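# Move the coat stand into the taped area next door

## Task

Carry the coat stand through to the adjoining room and stand it upright so all four of its feet are inside the yellow-taped area, with none resting on the tape itself. At the end the coffee table must still be upright, nothing may have fallen over or be left tilted, and the stand must stay put on its own without the robot holding it.

## Robot and tools

Robot: a Hello Robot Stretch 4, about 1.6 m tall, with one arm. It has an omni-wheel base (rim within 0.23 m of the base origin), a lift on a mast, an arm that telescopes forward, a wrist with yaw, pitch and roll, and a two-finger gripper. Cameras on the robot: head_camera, head_left_camera, head_right_camera (fisheye) and wrist_camera.

Frames: the base frame has its origin on the floor beneath the base centre, x forward, y left, z up. hand_pose is reported in it and marks the point between the fingers, 0.015 m back from the tips; with all wrist joints at zero its axes line up with the base frame. The printed hand position may be slightly wrong. The odometry frame is where the base frame was when the scene began.

execute_actions: argument "actions" is a list holding one action or nothing (an empty list only reports state and images). Optional "cameras" is a list of camera names, or ["all"]; omitted or null gives all, [] gives none, and an unknown name rejects the call. One action may contain "base", "joints", or both, plus optional "pace" and "contact_limits"; alternatively it holds only {"end_of_arm": "enable_torque"}, which re-powers any wrist or gripper motor that shut itself off.
- "base" takes exactly one relative move, measured from where the base last reported itself: {"translate_m": d} drives straight, forward positive, -2 to 2 m; {"strafe_m": d} slides sideways, left positive, -2 to 2 m; {"rotate_rad": d} spins in place, counter-clockwise (left) positive, -3.2 to 3.2 rad.
- "joints" is one object of absolute targets keyed by name: lift_m 0 to 1.2; arm_m 0 to 0.55 (extension); wrist_yaw_rad -1.134 to 4.276 (0 ahead, positive left, 3.14 stowed, above 3.4 the arm may block it); wrist_pitch_rad -1.117 to 4.259 (0 level, 1.57 pointing down); wrist_roll_rad -1.117 to 4.259 (positive turns the gripper clockwise seen from behind); gripper_m 0 to 0.08, the finger gap. Targets past a limit are clipped and flagged; other bad values or unknown keys reject the whole call.
- "pace": "slow", "default", "fast" or "max"; base top speeds 0.1/0.3/0.4/0.6 m/s and 1/2/3/4 rad/s, reduced when the lift is above 0.2 m.
- "contact_limits": {"arm_m": value}, 0 (gentlest) to 0.75 (firmest), default 0.5.
Motions in one action begin together. Anything left out of an action may keep pursuing an older target unnoticed. One action lasts at most 15 s. To unfold at the start, send lift_m 0.4 with wrist_yaw_rad 0.

wait: {"seconds": 0 to 10}; commands nothing and returns the same report as an empty action.

zoom_image: {"camera": name, "region": [x0, y0, x1, y1]} in pixels of that camera's most recent full image, top-left is (0,0), at most 504 by 504.

finished_scene: {"scene": number of the current scene}; final and irreversible, so the stand must already be standing freely in place. If a call reports a stop, the remaining calls of that reply are skipped.

Result lines: joint_positions; base_status and joint_status (done, off_target, contact_stop_at_<key>, limit_stop_at_<name>, time_out, torque_fault); on_its_own lists things not commanded in this call ("held at" is the held target, not the position). lidar_m: 12 distances in metres, 30-degree sectors, first straight ahead, going counter-clockwise (4th left, 7th behind, 10th right); "-" means nothing seen or closer than 0.25 m; thin legs and clear objects may be missed, table tops are seen. wrist_depth_mm: 7x7 grid of depths, 100 to 2000 mm. base_odometry counts wheel turns only (slip counts as motion); heading -3.142 to 3.142, left positive. If turned_by_wheels and turned_by_imu differ by more than about 0.1 rad, the base hit something or slipped. base_tilt in degrees (forward, right positive), with a fixed bias up to about 1.5. motor_effort in percent, positive toward larger joint values, bracketed number is the peak; for wheel_0, wheel_1, wheel_2 positive means turning right. A gripped object shows as gripper_m reading above the command, off_target status and gripper effort away from 0.

Camera calibration lines give K, distortion and T_world_to_cam mapping the base frame to each camera; they are approximate and the wrist camera's pose error grows with arm extension.

Cautions: with more than 1 kg held and arm_m above 0.2, turning or driving can tip the robot, worse at fast paces; steady pushing or pulling, a high gripper or a high contact limit also risks tipping. Over 6 degrees of lean gives limit_stop_at_tilt and everything but the wrist goes slack. A contact_stop makes that part slack (a loaded lift may sink, wheels may roll). Wrist motors that strain at full force, or a level gripper carrying over about 2.7 kg, shut off with torque_fault; gripper effort staying beyond about 50 does the same and can drop the load; recover with enable_torque. Tilting the gripper up while rolled can trigger limit_stop_at_own_body. Avoid drops, slams, hard hits, knocking over the coffee table, and leaving the stand leaning. Loose objects can occasionally be nudged by outside pushes, and the simulation keeps running while you think.

Each tool is called by a JSON object that holds its "op" and its "data".

## Session

I'll start by looking at the current state.

{"op": "execute_actions", "data": {"actions": []}}

Scene clock: 0.00 s.
base_odometry: x=+0.000 y=+0.000 heading=+0.000 (m, m, rad; odometry frame)
turned_by_wheels: +0.000 (rad since the last result)
turned_by_imu: +0.000 (rad since the last result)
base_tilt: forward=+0.1 right=+0.6 (deg)
lidar_m: 0.73 1.03 2.14 2.46 1.84 1.80 0.88 0.65 0.65 0.69 0.69 0.68
base_status: not commanded
joint_positions: lift_m=+0.202 arm_m=-0.002 wrist_yaw_rad=+3.059 wrist_pitch_rad=+0.010 wrist_roll_rad=-0.014 gripper_m=+0.040
joint_status: not commanded
motor_effort: lift_m=+20 arm_m=+0 wrist_yaw_rad=+2 wrist_pitch_rad=-9 wrist_roll_rad=+3 gripper_m=+0 wheel_0=+0 wheel_1=+0 wheel_2=+1 (%)
hand_pose: x=-0.0360 y=+0.1048 z=+0.3783 quat_wxyz=(+0.041, -0.005, -0.007, +0.999) (m; base frame)
wrist_depth_mm: - 142 1060 1430 - 1708 1576 / - 118 160 1499 1983 1808 1576 / - 126 174 1499 1921 1708 1576 / 143 143 1025 1537 1921 1756 1576 / 707 842 1118 1537 - 1756 1537 / 707 831 564 1397 1308 1499 1499 / - - - 1008 142 - 1008
pictures: head_camera, head_left_camera, head_right_camera, wrist_camera
Images, in order (width x height): head_camera 420x560, head_left_camera 420x672, head_right_camera 420x672, wrist_camera 616x392.

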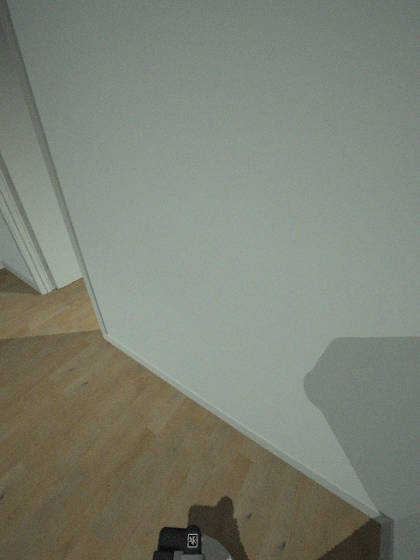

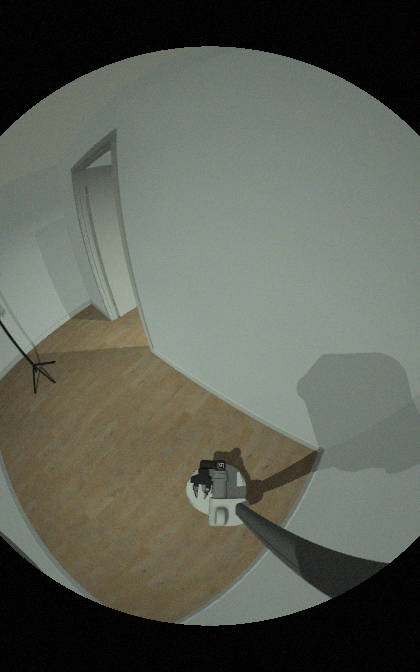

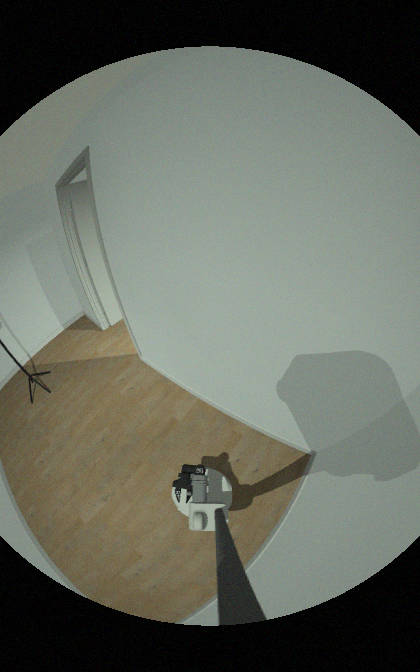

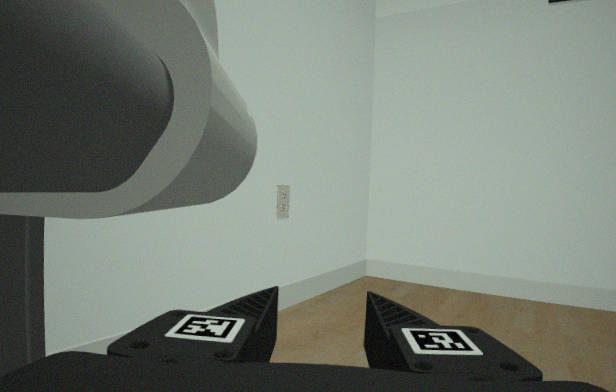

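{"op": "execute_actions", "data": {"actions": [{"base": {"rotate_rad": 1.3}}]}}

Scene clock: 5.10 s.
base_odometry: x=+0.000 y=+0.000 heading=+1.299 (m, m, rad; odometry frame)
turned_by_wheels: +1.299 (rad since the last result)
turned_by_imu: +1.302 (rad since the last result)
base_tilt: forward=-0.1 right=+0.8 (deg)
lidar_m: 2.17 2.05 1.81 1.22 0.72 0.64 0.65 0.78 0.69 0.69 0.83 1.52
base_status: done
joint_positions: lift_m=+0.202 arm_m=-0.002 wrist_yaw_rad=+3.058 wrist_pitch_rad=+0.010 wrist_roll_rad=-0.014 gripper_m=+0.040
joint_status: not commanded
motor_effort: lift_m=+20(20) arm_m=+0(0) wrist_yaw_rad=+2(3) wrist_pitch_rad=-8(9) wrist_roll_rad=+3(3) gripper_m=+0(0) wheel_0=-3(8) wheel_1=-3(8) wheel_2=-3(9) (%)
hand_pose: x=-0.0360 y=+0.1048 z=+0.3783 quat_wxyz=(+0.041, -0.005, -0.007, +0.999) (m; base frame)
wrist_depth_mm: - 142 809 778 732 676 640 / - 118 160 778 723 683 640 / - 126 173 778 732 683 640 / 143 144 820 788 723 676 640 / 842 904 842 778 723 683 647 / 866 917 480 768 715 668 640 / - - - 768 143 - 627
pictures: head_camera, head_left_camera, head_right_camera, wrist_camera
camera_calibration (this result's frames):
wrist_camera: T_world_to_cam=[[0.0401969, 0.997017, 0.065895, -0.1211], [0.0134032, 0.0654044, -0.997769, 0.424923], [-0.999102, 0.0409904, -0.0107341, 0.115915], [0, 0, 0, 1]] pos_world=[0.114983, 0.0881955, 0.433199]
Images, in order (width x height): head_camera 420x560, head_left_camera 420x672, head_right_camera 420x672, wrist_camera 616x392.

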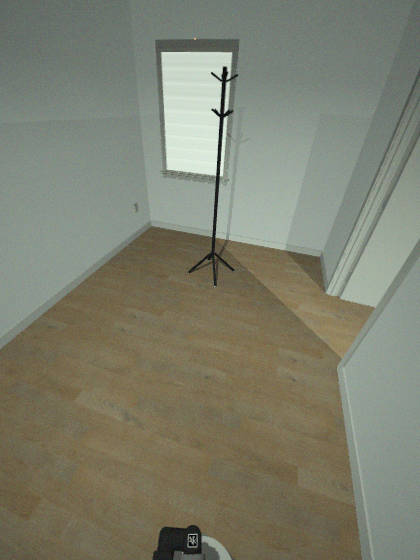

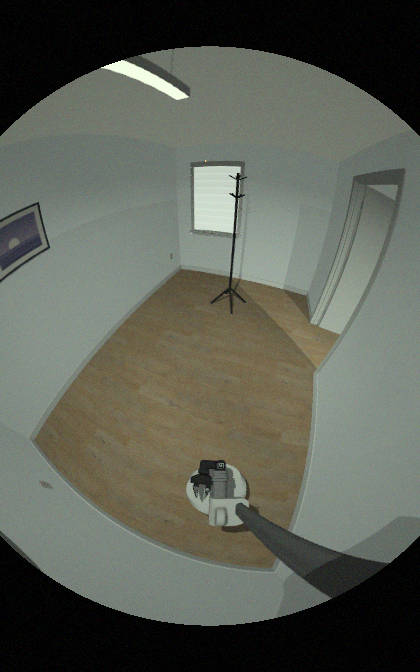

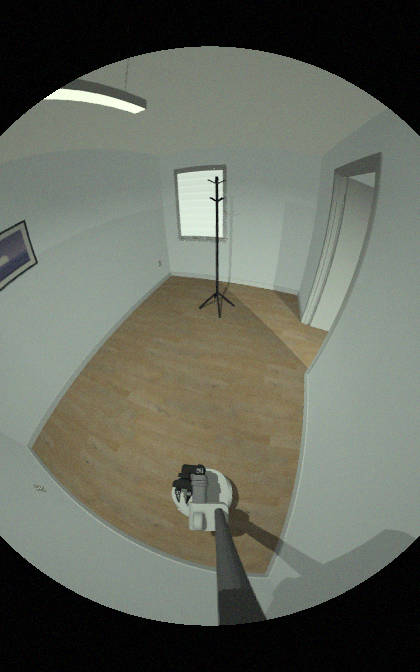

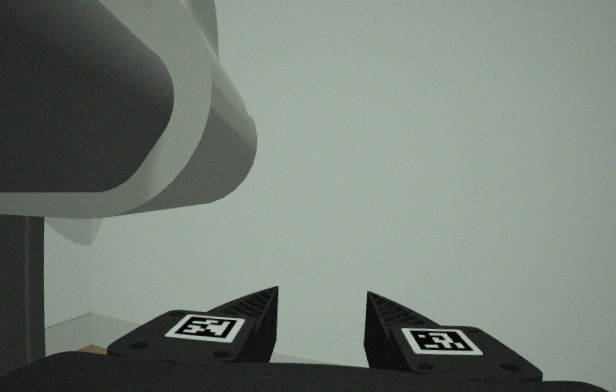

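{"op": "execute_actions", "data": {"actions": [{"base": {"rotate_rad": -0.34}}], "cameras": ["head_camera"]}}

{"op": "execute_actions", "data": {"actions": [{"base": {"translate_m": 1.7}}]}}

Scene clock: 33.00 s.
base_odometry: x=+0.000 y=+0.000 heading=+0.960 (m, m, rad; odometry frame)
turned_by_wheels: -0.339 (rad since the last result)
turned_by_imu: -0.340 (rad since the last result)
base_tilt: forward=+0.1 right=+0.8 (deg)
lidar_m: 2.14 2.16 1.89 1.81 0.95 0.68 0.63 0.66 0.73 0.68 0.72 0.92
base_status: done
joint_positions: lift_m=+0.202 arm_m=-0.002 wrist_yaw_rad=+3.058 wrist_pitch_rad=+0.010 wrist_roll_rad=-0.014 gripper_m=+0.040
joint_status: not commanded
motor_effort: lift_m=+20(20) arm_m=+0(0) wrist_yaw_rad=+3(2) wrist_pitch_rad=-8(8) wrist_roll_rad=+3(3) gripper_m=-1(0) wheel_0=+2(7) wheel_1=+2(7) wheel_2=+2(6) (%)
hand_pose: x=-0.0360 y=+0.1048 z=+0.3783 quat_wxyz=(+0.042, -0.005, -0.007, +0.999) (m; base frame)
wrist_depth_mm: - 142 768 778 798 809 798 / - 118 160 788 788 798 798 / - 126 173 788 798 798 809 / 143 143 778 788 798 809 809 / 759 759 778 788 798 798 820 / 759 768 459 788 798 809 820 / - - - 788 143 - 798
pictures: head_camera
Images, in order (width x height): head_camera 420x560.

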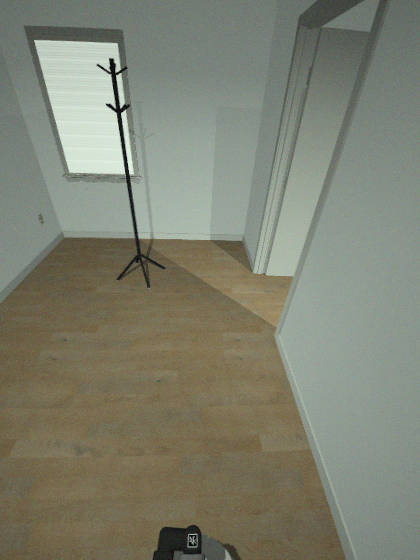

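Scene clock: 40.13 s.
base_odometry: x=+0.975 y=+1.393 heading=+0.960 (m, m, rad; odometry frame)
turned_by_wheels: +0.000 (rad since the last result)
turned_by_imu: -0.004 (rad since the last result)
base_tilt: forward=-0.1 right=+0.8 (deg)
lidar_m: 1.41 0.73 0.67 1.85 1.91 2.46 2.34 0.96 0.71 2.90 0.87 0.88
base_status: done
joint_positions: lift_m=+0.202 arm_m=-0.002 wrist_yaw_rad=+3.059 wrist_pitch_rad=+0.010 wrist_roll_rad=-0.014 gripper_m=+0.040
joint_status: not commanded
motor_effort: lift_m=+20(20) arm_m=+0(0) wrist_yaw_rad=+2(1) wrist_pitch_rad=-7(8) wrist_roll_rad=+3(4) gripper_m=+0(0) wheel_0=+2(6) wheel_1=+2(7) wheel_2=-1(10) (%)
hand_pose: x=-0.0360 y=+0.1048 z=+0.3783 quat_wxyz=(+0.041, -0.005, -0.007, +0.999) (m; base frame)
wrist_depth_mm: - 142 - - - - - / - 118 160 - - - - / - 126 174 - - - - / 142 143 - - - - - / 1138 1808 - - - - - / 1060 1281 732 1430 1308 1499 1464 / - - - 1025 143 - 1008
pictures: head_camera, head_left_camera, head_right_camera, wrist_camera
camera_calibration (this result's frames):
wrist_camera: T_world_to_cam=[[0.0401807, 0.997017, 0.0658955, -0.121097], [0.013402, 0.065405, -0.997769, 0.424923], [-0.999103, 0.0409742, -0.0107341, 0.115917], [0, 0, 0, 1]] pos_world=[0.114984, 0.0881946, 0.433199]
Images, in order (width x height): head_camera 420x560, head_left_camera 420x672, head_right_camera 420x672, wrist_camera 616x392.

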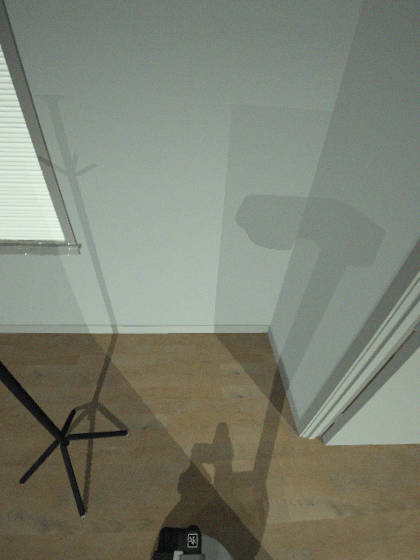

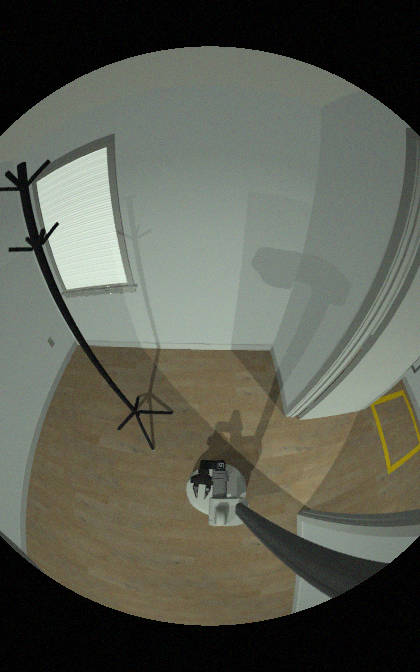

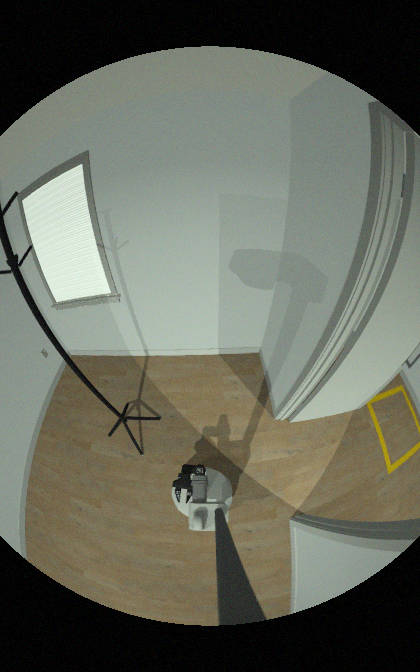

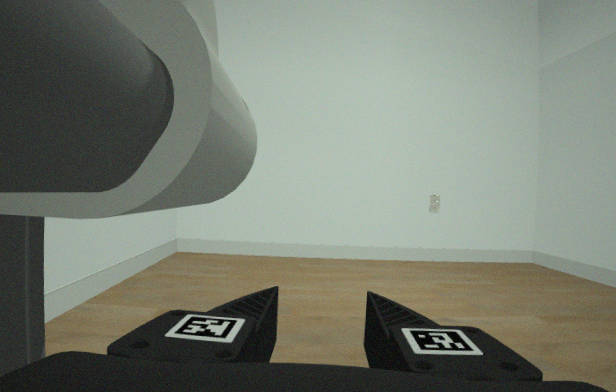

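The yellow tape is visible through the door. Let me turn right to view the next room.

{"op": "execute_actions", "data": {"actions": [{"base": {"rotate_rad": -1.57}}]}}

Scene clock: 48.97 s.
base_odometry: x=+0.975 y=+1.393 heading=-0.609 (m, m, rad; odometry frame)
turned_by_wheels: -1.570 (rad since the last result)
turned_by_imu: -1.573 (rad since the last result)
base_tilt: forward=-0.1 right=+0.9 (deg)
lidar_m: 2.88 0.87 0.89 1.41 0.78 0.65 1.85 1.92 2.46 2.35 0.96 0.71
base_status: done
joint_positions: lift_m=+0.202 arm_m=-0.002 wrist_yaw_rad=+3.058 wrist_pitch_rad=+0.010 wrist_roll_rad=-0.014 gripper_m=+0.040
joint_status: not commanded
motor_effort: lift_m=+20(20) arm_m=+0(0) wrist_yaw_rad=+2(2) wrist_pitch_rad=-9(7) wrist_roll_rad=+3(3) gripper_m=+0(0) wheel_0=+2(8) wheel_1=+3(8) wheel_2=+0(8) (%)
hand_pose: x=-0.0360 y=+0.1048 z=+0.3783 quat_wxyz=(+0.042, -0.005, -0.007, +0.999) (m; base frame)
wrist_depth_mm: - 143 - - - - 1863 / - 118 160 - - - 1808 / - 126 173 - - - 1756 / 143 143 - - - - 1756 / 1863 1983 1983 1983 - - 1756 / 1118 1308 732 1397 1336 854 1464 / - - - 991 143 - 931
pictures: head_camera, head_left_camera, head_right_camera, wrist_camera
camera_calibration (this result's frames):
wrist_camera: T_world_to_cam=[[0.0402018, 0.997016, 0.065897, -0.121102], [0.0134036, 0.0654063, -0.997769, 0.424922], [-0.999102, 0.0409954, -0.0107342, 0.115934], [0, 0, 0, 1]] pos_world=[0.115003, 0.0881956, 0.433199]
Images, in order (width x height): head_camera 420x560, head_left_camera 420x672, head_right_camera 420x672, wrist_camera 616x392.

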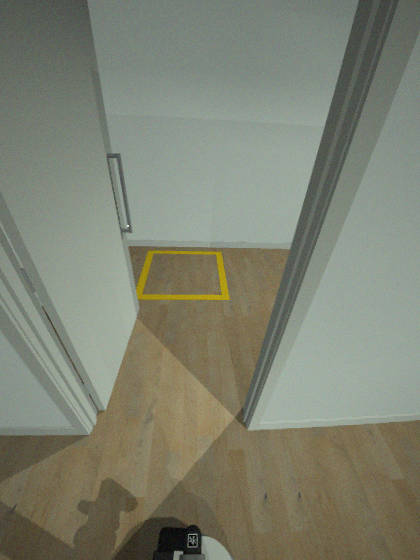

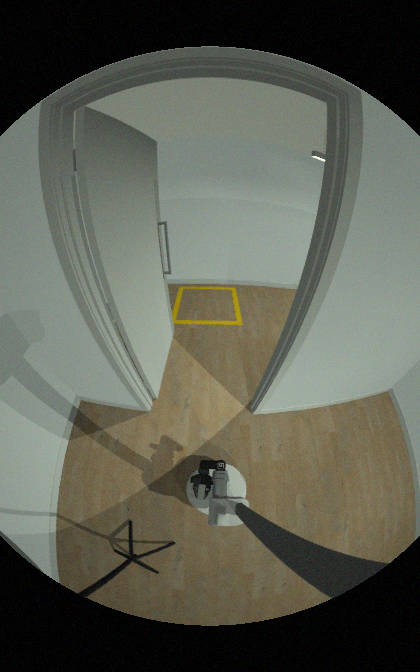

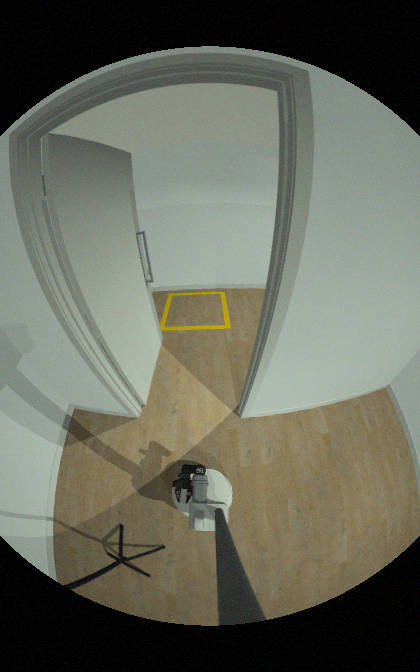

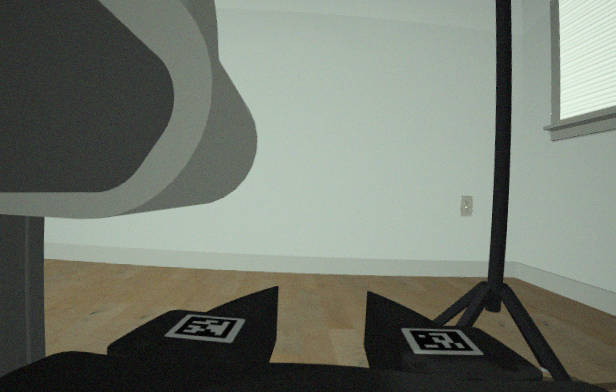

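{"op": "zoom_image", "data": {"camera": "head_camera", "region": [80, 200, 320, 440]}}

{"op": "zoom_image", "data": {"camera": "head_left_camera", "region": [0, 380, 420, 672]}}

Region (80, 200, 320, 440) of head_camera's 420x560 image, scaled by 2.100, with more detail than that image has.

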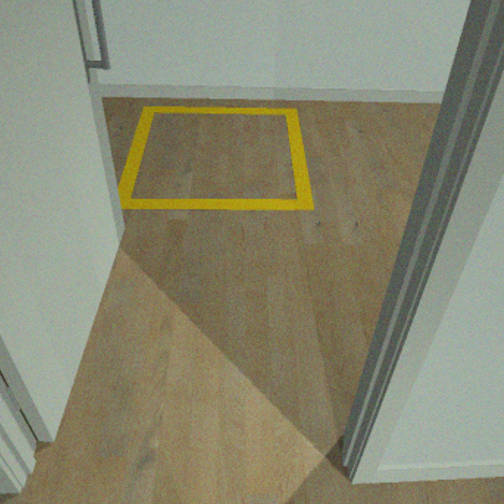

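Region (0, 380, 420, 672) of head_left_camera's 420x672 image, scaled by 1.200, with more detail than that image has; it fills the top 350 rows of this view, and the rest is white.

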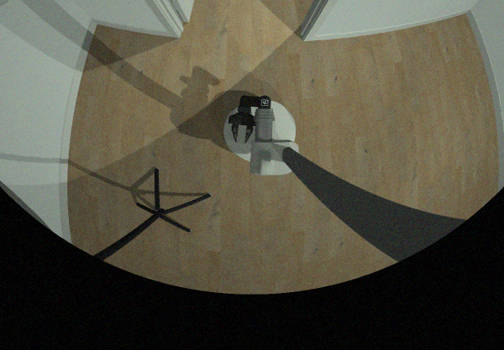

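{"op": "execute_actions", "data": {"actions": [{"base": {"strafe_m": 0.12}}], "cameras": []}}

{"op": "execute_actions", "data": {"actions": [{"base": {"translate_m": 1.0}}]}}

Scene clock: 95.03 s.
base_odometry: x=+1.044 y=+1.491 heading=-0.609 (m, m, rad; odometry frame)
turned_by_wheels: +0.000 (rad since the last result)
turned_by_imu: +0.000 (rad since the last result)
base_tilt: forward=+0.0 right=+0.8 (deg)
lidar_m: 1.63 0.79 0.90 1.28 1.33 0.59 1.85 1.94 2.59 2.47 0.93 0.78
base_status: done
joint_positions: lift_m=+0.202 arm_m=-0.002 wrist_yaw_rad=+3.058 wrist_pitch_rad=+0.010 wrist_roll_rad=-0.014 gripper_m=+0.040
joint_status: not commanded
motor_effort: lift_m=+20(20) arm_m=+0(1) wrist_yaw_rad=+2(2) wrist_pitch_rad=-8(8) wrist_roll_rad=+3(4) gripper_m=+1(0) wheel_0=+0(10) wheel_1=+1(10) wheel_2=+0(0) (%)
hand_pose: x=-0.0360 y=+0.1048 z=+0.3783 quat_wxyz=(+0.042, -0.005, -0.007, +0.999) (m; base frame)
wrist_depth_mm: - 142 1983 - - - 1708 / - 118 160 - - - 1618 / - 126 173 1983 - - 1618 / 143 144 - - - - 1576 / 1983 - 1983 1983 - - 1618 / 1098 1336 732 1397 750 1336 1499 / - - - 1008 143 - 1008
pictures: none
No camera images: the call's "cameras" was empty. Leave "cameras" out to get every camera's image.

Scene clock: 99.83 s.
base_odometry: x=+1.864 y=+0.919 heading=-0.609 (m, m, rad; odometry frame)
turned_by_wheels: +0.000 (rad since the last result)
turned_by_imu: -0.002 (rad since the last result)
base_tilt: forward=+0.1 right=+0.9 (deg)
lidar_m: 1.85 0.60 0.43 0.41 0.44 1.61 1.58 2.98 0.48 0.79 1.79 1.99
base_status: done
joint_positions: lift_m=+0.202 arm_m=-0.002 wrist_yaw_rad=+3.058 wrist_pitch_rad=+0.010 wrist_roll_rad=-0.014 gripper_m=+0.040
joint_status: not commanded
motor_effort: lift_m=+20(20) arm_m=+0(0) wrist_yaw_rad=+2(1) wrist_pitch_rad=-8(8) wrist_roll_rad=+3(3) gripper_m=+0(1) wheel_0=+0(7) wheel_1=+1(7) wheel_2=+0(10) (%)
hand_pose: x=-0.0360 y=+0.1048 z=+0.3783 quat_wxyz=(+0.042, -0.005, -0.007, +0.999) (m; base frame)
wrist_depth_mm: - 142 - - - - 1756 / - 118 160 - - - 1708 / - 125 173 - - - 1708 / 143 144 - - - - 1708 / 1863 - - - - - 1618 / 1078 1336 723 1430 1308 1499 1366 / - - - 1008 143 - 1025
pictures: head_camera, head_left_camera, head_right_camera, wrist_camera
camera_calibration (this result's frames):
wrist_camera: T_world_to_cam=[[0.0402013, 0.997016, 0.0658971, -0.121102], [0.0134039, 0.0654063, -0.997769, 0.424922], [-0.999102, 0.0409949, -0.0107344, 0.115934], [0, 0, 0, 1]] pos_world=[0.115003, 0.0881956, 0.433199]
Images, in order (width x height): head_camera 420x560, head_left_camera 420x672, head_right_camera 420x672, wrist_camera 616x392.

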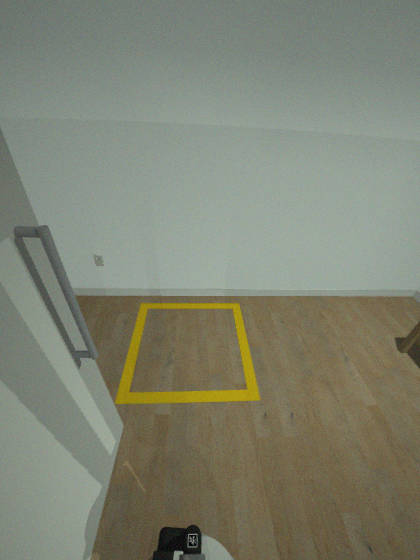

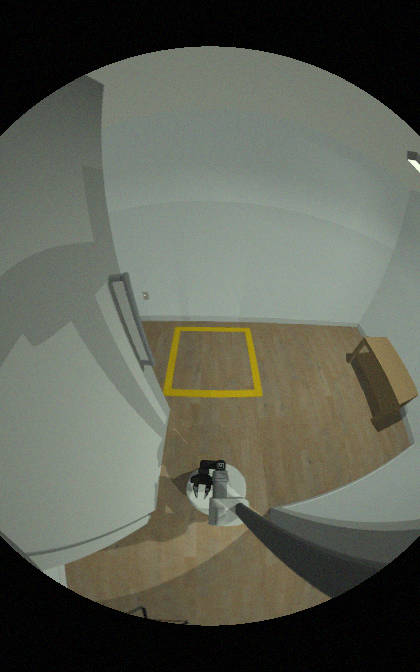

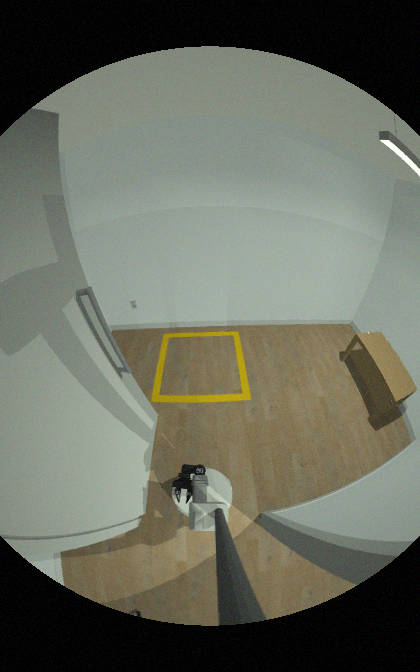

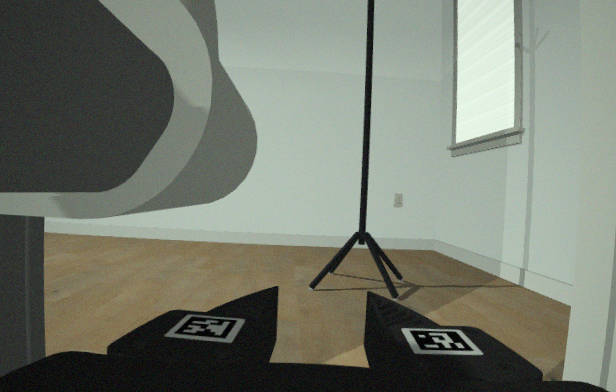

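{"op": "zoom_image", "data": {"camera": "head_right_camera", "region": [300, 300, 420, 460]}}

Region (300, 300, 420, 460) of head_right_camera's 420x672 image, scaled by 3.150, with more detail than that image has; it fills the left 378 columns of this view, and the rest is white.

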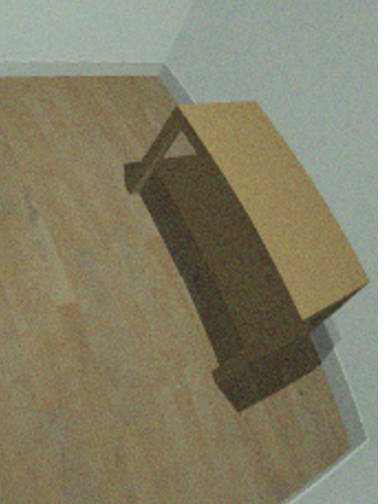

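{"op": "execute_actions", "data": {"actions": [{"base": {"translate_m": -1.0}, "joints": {"lift_m": 0.4, "wrist_yaw_rad": 0}}]}}

Scene clock: 129.97 s.
base_odometry: x=+1.044 y=+1.491 heading=-0.610 (m, m, rad; odometry frame)
turned_by_wheels: +0.000 (rad since the last result)
turned_by_imu: +0.002 (rad since the last result)
base_tilt: forward=+0.0 right=+0.8 (deg)
lidar_m: 1.63 0.80 0.90 1.28 1.33 0.60 1.84 1.95 2.57 2.47 0.95 0.78
base_status: done
joint_positions: lift_m=+0.400 arm_m=-0.002 wrist_yaw_rad=+0.000 wrist_pitch_rad=+0.010 wrist_roll_rad=-0.014 gripper_m=+0.040
joint_status: all done
motor_effort: lift_m=+22(26) arm_m=+0(0) wrist_yaw_rad=+1(4) wrist_pitch_rad=-9(9) wrist_roll_rad=+4(3) gripper_m=+0(0) wheel_0=-1(6) wheel_1=+0(7) wheel_2=-1(10) (%)
hand_pose: x=+0.3814 y=-0.0874 z=+0.5759 quat_wxyz=(+1.000, -0.007, +0.005, +0.000) (m; base frame)
wrist_depth_mm: 654 904 1464 - - - - / 647 931 - - - - - / 676 946 - - - - - / 676 976 - - - - - / 676 976 - - - - - / 691 917 732 1983 1921 - 525 / - - - 1464 142 - 521
pictures: head_camera, head_left_camera, head_right_camera, wrist_camera
camera_calibration (this result's frames):
wrist_camera: T_world_to_cam=[[0.0428618, -0.996905, 0.0659002, -0.134572], [-0.00791745, -0.0662977, -0.997768, 0.62565], [0.99905, 0.0422443, -0.0107346, -0.219013], [0, 0, 0, 1]] pos_world=[0.229527, -0.0834246, 0.630771]
Images, in order (width x height): head_camera 420x560, head_left_camera 420x672, head_right_camera 420x672, wrist_camera 616x392.

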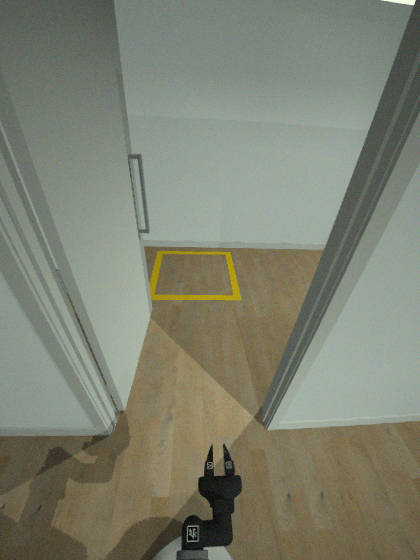

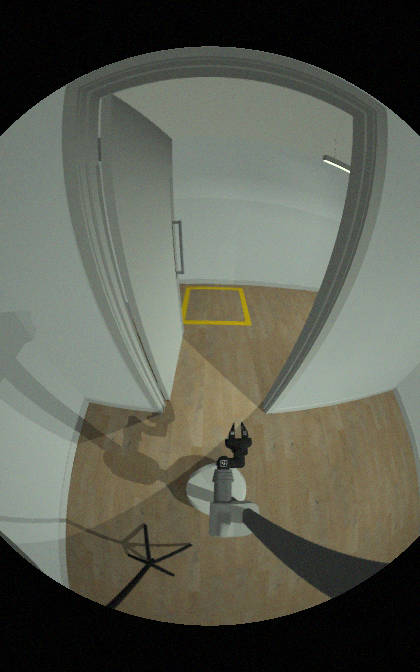

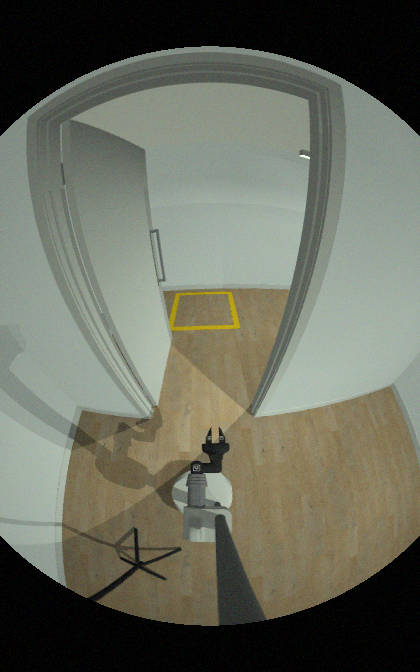

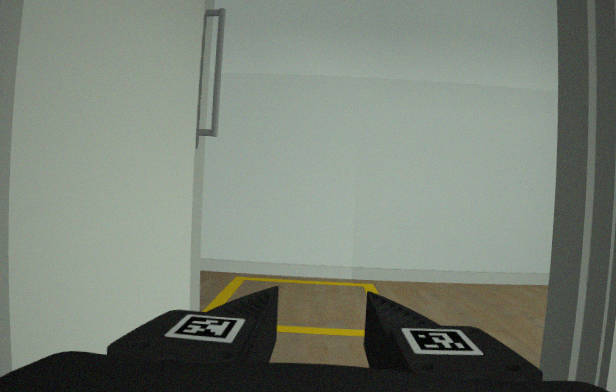

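{"op": "zoom_image", "data": {"camera": "head_left_camera", "region": [60, 40, 400, 220]}}

Region (60, 40, 400, 220) of head_left_camera's 420x672 image, scaled by 1.482, with more detail than that image has; it fills the top 267 rows of this view, and the rest is white.

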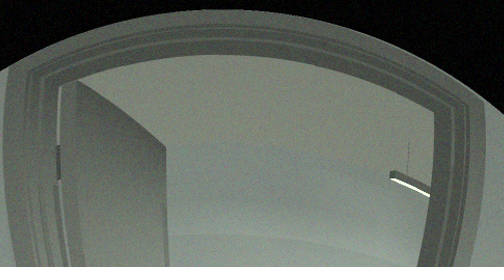

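{"op": "execute_actions", "data": {"actions": [{"base": {"strafe_m": -0.22}, "joints": {"lift_m": 0.8, "gripper_m": 0.08}}], "cameras": []}}

{"op": "execute_actions", "data": {"actions": [{"base": {"translate_m": -0.95}}], "cameras": []}}

{"op": "execute_actions", "data": {"actions": [{"base": {"rotate_rad": 1.23}}]}}

Scene clock: 216.43 s.
base_odometry: x=+0.918 y=+1.311 heading=-0.610 (m, m, rad; odometry frame)
turned_by_wheels: +0.000 (rad since the last result)
turned_by_imu: +0.000 (rad since the last result)
base_tilt: forward=-0.1 right=+0.7 (deg)
lidar_m: 0.76 0.97 0.93 1.50 0.80 0.72 1.85 1.92 2.36 2.23 0.97 0.68
base_status: done
joint_positions: lift_m=+0.800 arm_m=-0.002 wrist_yaw_rad=+0.000 wrist_pitch_rad=+0.010 wrist_roll_rad=-0.014 gripper_m=+0.080
joint_status: all done
motor_effort: lift_m=+23(22) arm_m=+0(1) wrist_yaw_rad=+1(1) wrist_pitch_rad=-8(8) wrist_roll_rad=+3(3) gripper_m=+1(3) wheel_0=+1(10) wheel_1=-1(10) wheel_2=-1(0) (%)
hand_pose: x=+0.3814 y=-0.0874 z=+0.9758 quat_wxyz=(+1.000, -0.007, +0.005, +0.000) (m; base frame)
wrist_depth_mm: 904 1281 - - - 404 421 / 931 1336 - - - 413 418 / 960 1336 - - - 410 421 / 976 1336 - - - 413 421 / 976 1430 - - - 415 421 / 976 1118 164 - - 413 427 / - - 145 - - - -
pictures: none
No camera images: the call's "cameras" was empty. Leave "cameras" out to get every camera's image.

Scene clock: 221.07 s.
base_odometry: x=+0.139 y=+1.855 heading=-0.610 (m, m, rad; odometry frame)
turned_by_wheels: +0.000 (rad since the last result)
turned_by_imu: +0.002 (rad since the last result)
base_tilt: forward=+0.1 right=+0.8 (deg)
lidar_m: 1.61 1.69 0.57 1.43 1.34 0.95 0.90 0.95 1.26 2.27 2.33 1.67
base_status: done
joint_positions: lift_m=+0.800 arm_m=-0.002 wrist_yaw_rad=+0.000 wrist_pitch_rad=+0.010 wrist_roll_rad=-0.014 gripper_m=+0.080
joint_status: not commanded
motor_effort: lift_m=+23(23) arm_m=+0(0) wrist_yaw_rad=+1(0) wrist_pitch_rad=-8(8) wrist_roll_rad=+3(3) gripper_m=+2(2) wheel_0=-2(6) wheel_1=-1(7) wheel_2=-1(11) (%)
hand_pose: x=+0.3814 y=-0.0874 z=+0.9758 quat_wxyz=(+1.000, -0.007, +0.005, +0.000) (m; base frame)
wrist_depth_mm: 1430 1464 - - 1397 1397 1397 / 1464 1430 - - 1397 1397 1366 / 1430 1464 - - 1430 1366 1397 / 1464 1464 - - 1397 1397 1397 / 1430 1499 - - 1397 1397 1397 / 1430 1464 164 - 1397 1430 1366 / - - 145 - 1397 - -
pictures: none
No camera images: the call's "cameras" was empty. Leave "cameras" out to get every camera's image.

Scene clock: 222.93 s.
base_odometry: x=+0.139 y=+1.855 heading=+0.620 (m, m, rad; odometry frame)
turned_by_wheels: +1.230 (rad since the last result)
turned_by_imu: +1.232 (rad since the last result)
base_tilt: forward=-0.1 right=+0.8 (deg)
lidar_m: 0.52 1.43 1.15 0.90 0.88 1.02 1.58 2.28 2.00 1.60 1.75 0.61
base_status: done
joint_positions: lift_m=+0.800 arm_m=-0.002 wrist_yaw_rad=+0.000 wrist_pitch_rad=+0.010 wrist_roll_rad=-0.014 gripper_m=+0.080
joint_status: not commanded
motor_effort: lift_m=+23(23) arm_m=-1(1) wrist_yaw_rad=+1(1) wrist_pitch_rad=-9(8) wrist_roll_rad=+3(3) gripper_m=+2(2) wheel_0=+0(8) wheel_1=-3(8) wheel_2=+0(9) (%)
hand_pose: x=+0.3814 y=-0.0874 z=+0.9759 quat_wxyz=(+1.000, -0.007, +0.005, +0.000) (m; base frame)
wrist_depth_mm: 1118 1182 1255 1366 1499 1661 1576 / 1098 1182 1308 1336 1499 1708 1499 / 1118 1182 1336 1366 1499 1661 1464 / 1118 1205 1281 1397 1499 1618 1499 / 1138 1205 1366 1366 1537 1708 1464 / 1138 1160 165 1397 1464 1661 1499 / - - 144 1397 1499 - -
pictures: head_camera, head_left_camera, head_right_camera, wrist_camera
camera_calibration (this result's frames):
wrist_camera: T_world_to_cam=[[0.0427829, -0.996909, 0.0658992, -0.160918], [-0.00792269, -0.0662961, -0.997769, 1.02474], [0.999053, 0.0421653, -0.0107345, -0.214732], [0, 0, 0, 1]] pos_world=[0.229532, -0.0834294, 1.03075]
Images, in order (width x height): head_camera 420x560, head_left_camera 420x672, head_right_camera 420x672, wrist_camera 616x392.

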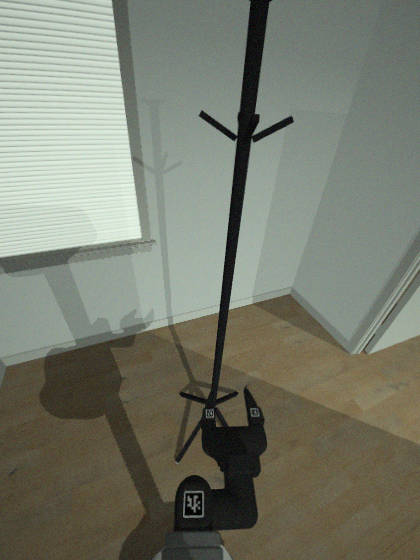

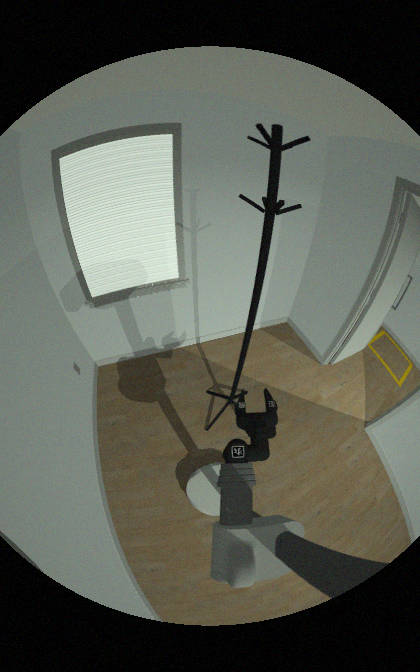

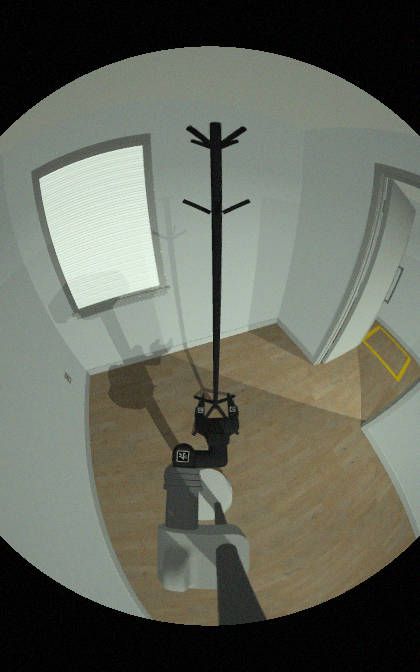

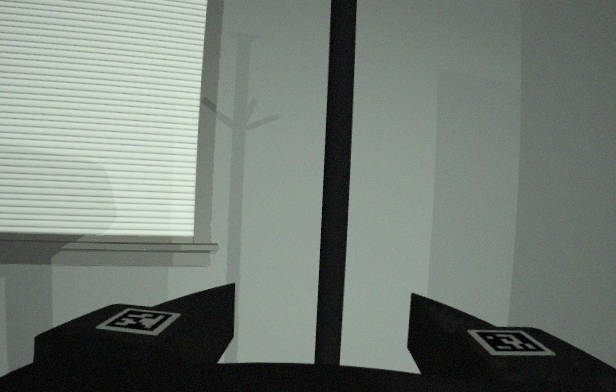

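{"op": "execute_actions", "data": {"actions": [{"base": {"translate_m": 0.19}, "joints": {"arm_m": 0.04}}]}}

Scene clock: 254.23 s.
base_odometry: x=+0.294 y=+1.966 heading=+0.620 (m, m, rad; odometry frame)
turned_by_wheels: +0.000 (rad since the last result)
turned_by_imu: +0.000 (rad since the last result)
base_tilt: forward=+0.0 right=+0.9 (deg)
lidar_m: 0.37 1.25 1.23 0.98 0.97 1.08 1.69 2.44 1.92 1.59 1.61 0.45
base_status: done
joint_positions: lift_m=+0.800 arm_m=+0.039 wrist_yaw_rad=+0.000 wrist_pitch_rad=+0.010 wrist_roll_rad=-0.014 gripper_m=+0.080
joint_status: all done
motor_effort: lift_m=+23(23) arm_m=+8(10) wrist_yaw_rad=+2(2) wrist_pitch_rad=-8(8) wrist_roll_rad=+3(3) gripper_m=+2(1) wheel_0=+2(6) wheel_1=+3(8) wheel_2=-1(9) (%)
hand_pose: x=+0.4221 y=-0.0874 z=+0.9759 quat_wxyz=(+1.000, -0.007, +0.005, +0.000) (m; base frame)
wrist_depth_mm: 917 960 1060 1118 1229 1366 1397 / 917 991 1060 1098 1255 1430 1430 / 931 976 1060 1118 1281 1397 1464 / 931 1008 1078 1098 1255 1397 1430 / 946 976 1098 1118 1281 1397 1397 / 960 976 164 1160 1255 1366 1397 / - - 144 213 1229 - -
pictures: head_camera, head_left_camera, head_right_camera, wrist_camera
camera_calibration (this result's frames):
wrist_camera: T_world_to_cam=[[0.0426885, -0.996913, 0.0658993, -0.162639], [-0.00792897, -0.0662954, -0.997769, 1.02507], [0.999057, 0.0420708, -0.0107345, -0.255394], [0, 0, 0, 1]] pos_world=[0.270223, -0.0834352, 1.03075]
Images, in order (width x height): head_camera 420x560, head_left_camera 420x672, head_right_camera 420x672, wrist_camera 616x392.

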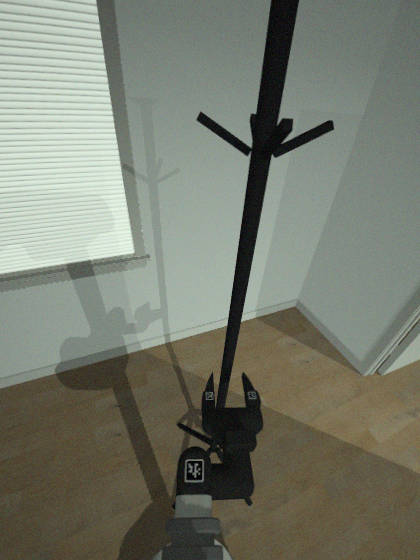

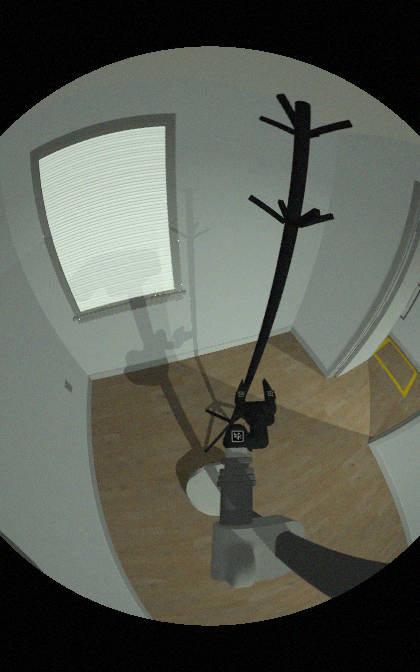

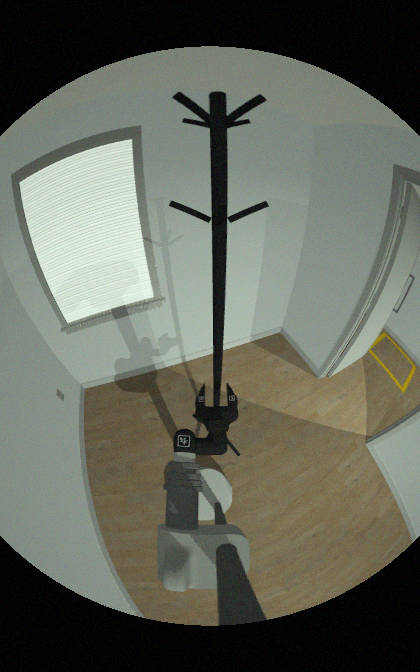

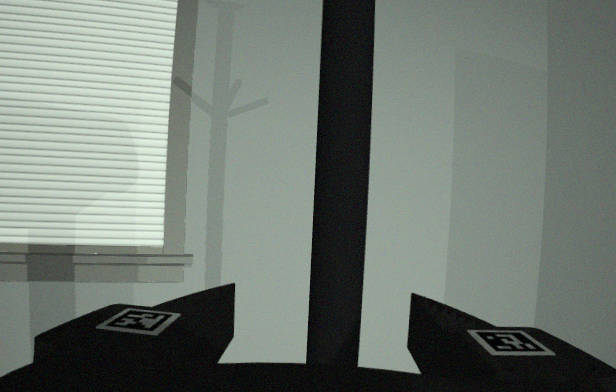

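{"op": "zoom_image", "data": {"camera": "wrist_camera", "region": [200, 150, 460, 392]}}

{"op": "zoom_image", "data": {"camera": "head_camera", "region": [150, 330, 310, 530]}}

Region (200, 150, 460, 392) of wrist_camera's 616x392 image, scaled by 1.938; it fills the top 469 rows of this view, and the rest is white.

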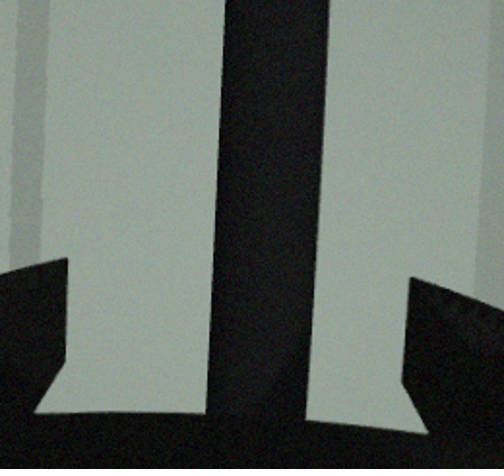

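Region (150, 330, 310, 530) of head_camera's 420x560 image, scaled by 2.520, with more detail than that image has; it fills the left 403 columns of this view, and the rest is white.

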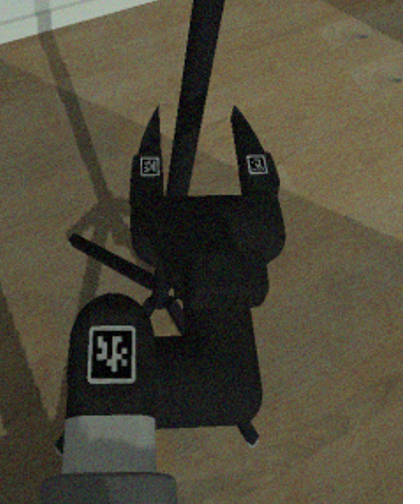

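{"op": "execute_actions", "data": {"actions": [{"base": {"strafe_m": -0.008}, "joints": {"arm_m": 0.11}}], "cameras": ["head_camera", "wrist_camera"]}}

Scene clock: 289.37 s.
base_odometry: x=+0.298 y=+1.959 heading=+0.620 (m, m, rad; odometry frame)
turned_by_wheels: +0.000 (rad since the last result)
turned_by_imu: +0.000 (rad since the last result)
base_tilt: forward=-0.1 right=+0.7 (deg)
lidar_m: 0.39 1.26 1.21 0.99 0.98 1.08 1.74 2.45 1.92 1.58 1.59 0.44
base_status: done
joint_positions: lift_m=+0.800 arm_m=+0.108 wrist_yaw_rad=+0.000 wrist_pitch_rad=+0.010 wrist_roll_rad=-0.014 gripper_m=+0.080
joint_status: all done
motor_effort: lift_m=+23(23) arm_m=+9(9) wrist_yaw_rad=+2(2) wrist_pitch_rad=-8(8) wrist_roll_rad=+3(3) gripper_m=+2(2) wheel_0=+0(8) wheel_1=-1(8) wheel_2=+0(0) (%)
hand_pose: x=+0.4920 y=-0.0874 z=+0.9759 quat_wxyz=(+1.000, -0.007, +0.005, +0.000) (m; base frame)
wrist_depth_mm: 878 917 1008 138 1160 1308 1366 / 891 946 1025 139 1182 1308 1397 / 891 917 1025 138 1160 1281 1336 / 878 946 1008 138 1182 1308 1397 / 866 946 1025 139 1205 1336 1366 / 878 917 165 140 1182 1308 1336 / - - 144 140 1182 - -
pictures: head_camera, wrist_camera
camera_calibration (this result's frames):
wrist_camera: T_world_to_cam=[[0.0427712, -0.996909, 0.0658994, -0.165648], [-0.00792355, -0.0662961, -0.997769, 1.02562], [0.999053, 0.0421537, -0.0107346, -0.325275], [0, 0, 0, 1]] pos_world=[0.340179, -0.0834301, 1.03075]
Images, in order (width x height): head_camera 420x560, wrist_camera 616x392.

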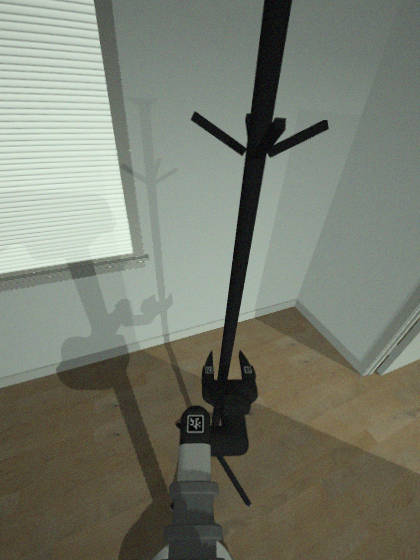

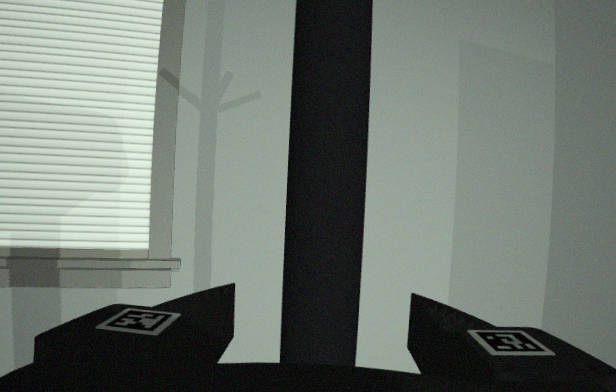

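{"op": "execute_actions", "data": {"actions": [{"joints": {"arm_m": 0.125, "gripper_m": 0.0}}], "cameras": ["head_camera", "wrist_camera"]}}

Scene clock: 296.97 s.
base_odometry: x=+0.298 y=+1.959 heading=+0.620 (m, m, rad; odometry frame)
turned_by_wheels: +0.000 (rad since the last result)
turned_by_imu: +0.000 (rad since the last result)
base_tilt: forward=+0.1 right=+0.9 (deg)
lidar_m: 0.39 1.25 1.24 1.00 0.96 1.06 1.72 2.45 1.91 1.57 1.61 0.43
base_status: not commanded
joint_positions: lift_m=+0.800 arm_m=+0.124 wrist_yaw_rad=+0.001 wrist_pitch_rad=+0.010 wrist_roll_rad=-0.013 gripper_m=+0.030
joint_status: gripper_m off_target (ended at +0.030, target +0.000); the others done
on_its_own: gripper_m is held at +0.024, not at your +0.000, by its contact guard: the fingers met something
motor_effort: lift_m=+23(23) arm_m=+8(9) wrist_yaw_rad=-3(3) wrist_pitch_rad=-8(7) wrist_roll_rad=-1(3) gripper_m=-42(60) wheel_0=+0(1) wheel_1=-1(1) wheel_2=+0(1) (%)
hand_pose: x=+0.5072 y=-0.0871 z=+0.9759 quat_wxyz=(+1.000, -0.007, +0.005, +0.001) (m; base frame)
wrist_depth_mm: 854 917 991 123 1138 1308 1308 / 854 931 991 123 1138 1255 1366 / 866 931 1025 122 1160 1281 1336 / 866 931 991 122 1160 1229 1397 / 866 917 1025 122 1182 1255 1336 / 866 917 976 123 144 1281 1336 / - - - 122 - - 1397
pictures: head_camera, wrist_camera
camera_calibration (this result's frames):
wrist_camera: T_world_to_cam=[[0.0440075, -0.996933, 0.0647069, -0.165497], [-0.0077645, -0.065109, -0.997848, 1.02587], [0.999001, 0.0434104, -0.010606, -0.340423], [0, 0, 0, 1]] pos_world=[0.355331, -0.0834177, 1.03076]
Images, in order (width x height): head_camera 420x560, wrist_camera 616x392.

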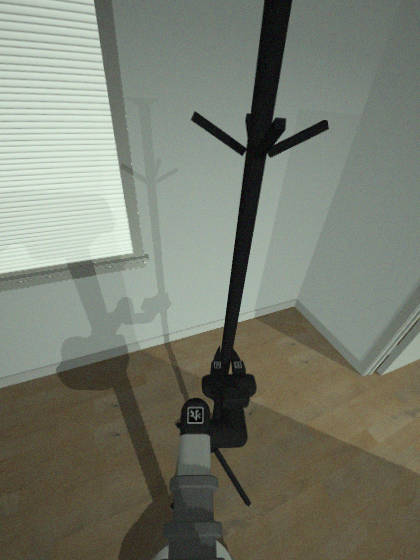

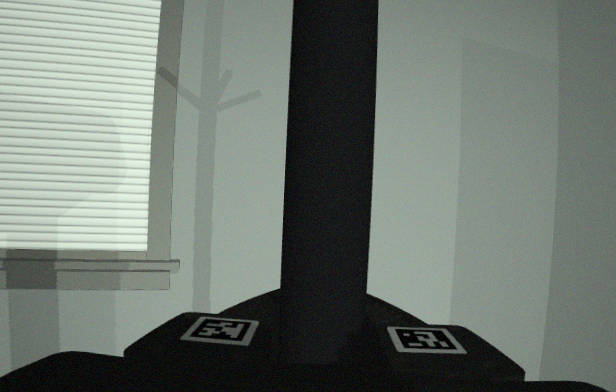

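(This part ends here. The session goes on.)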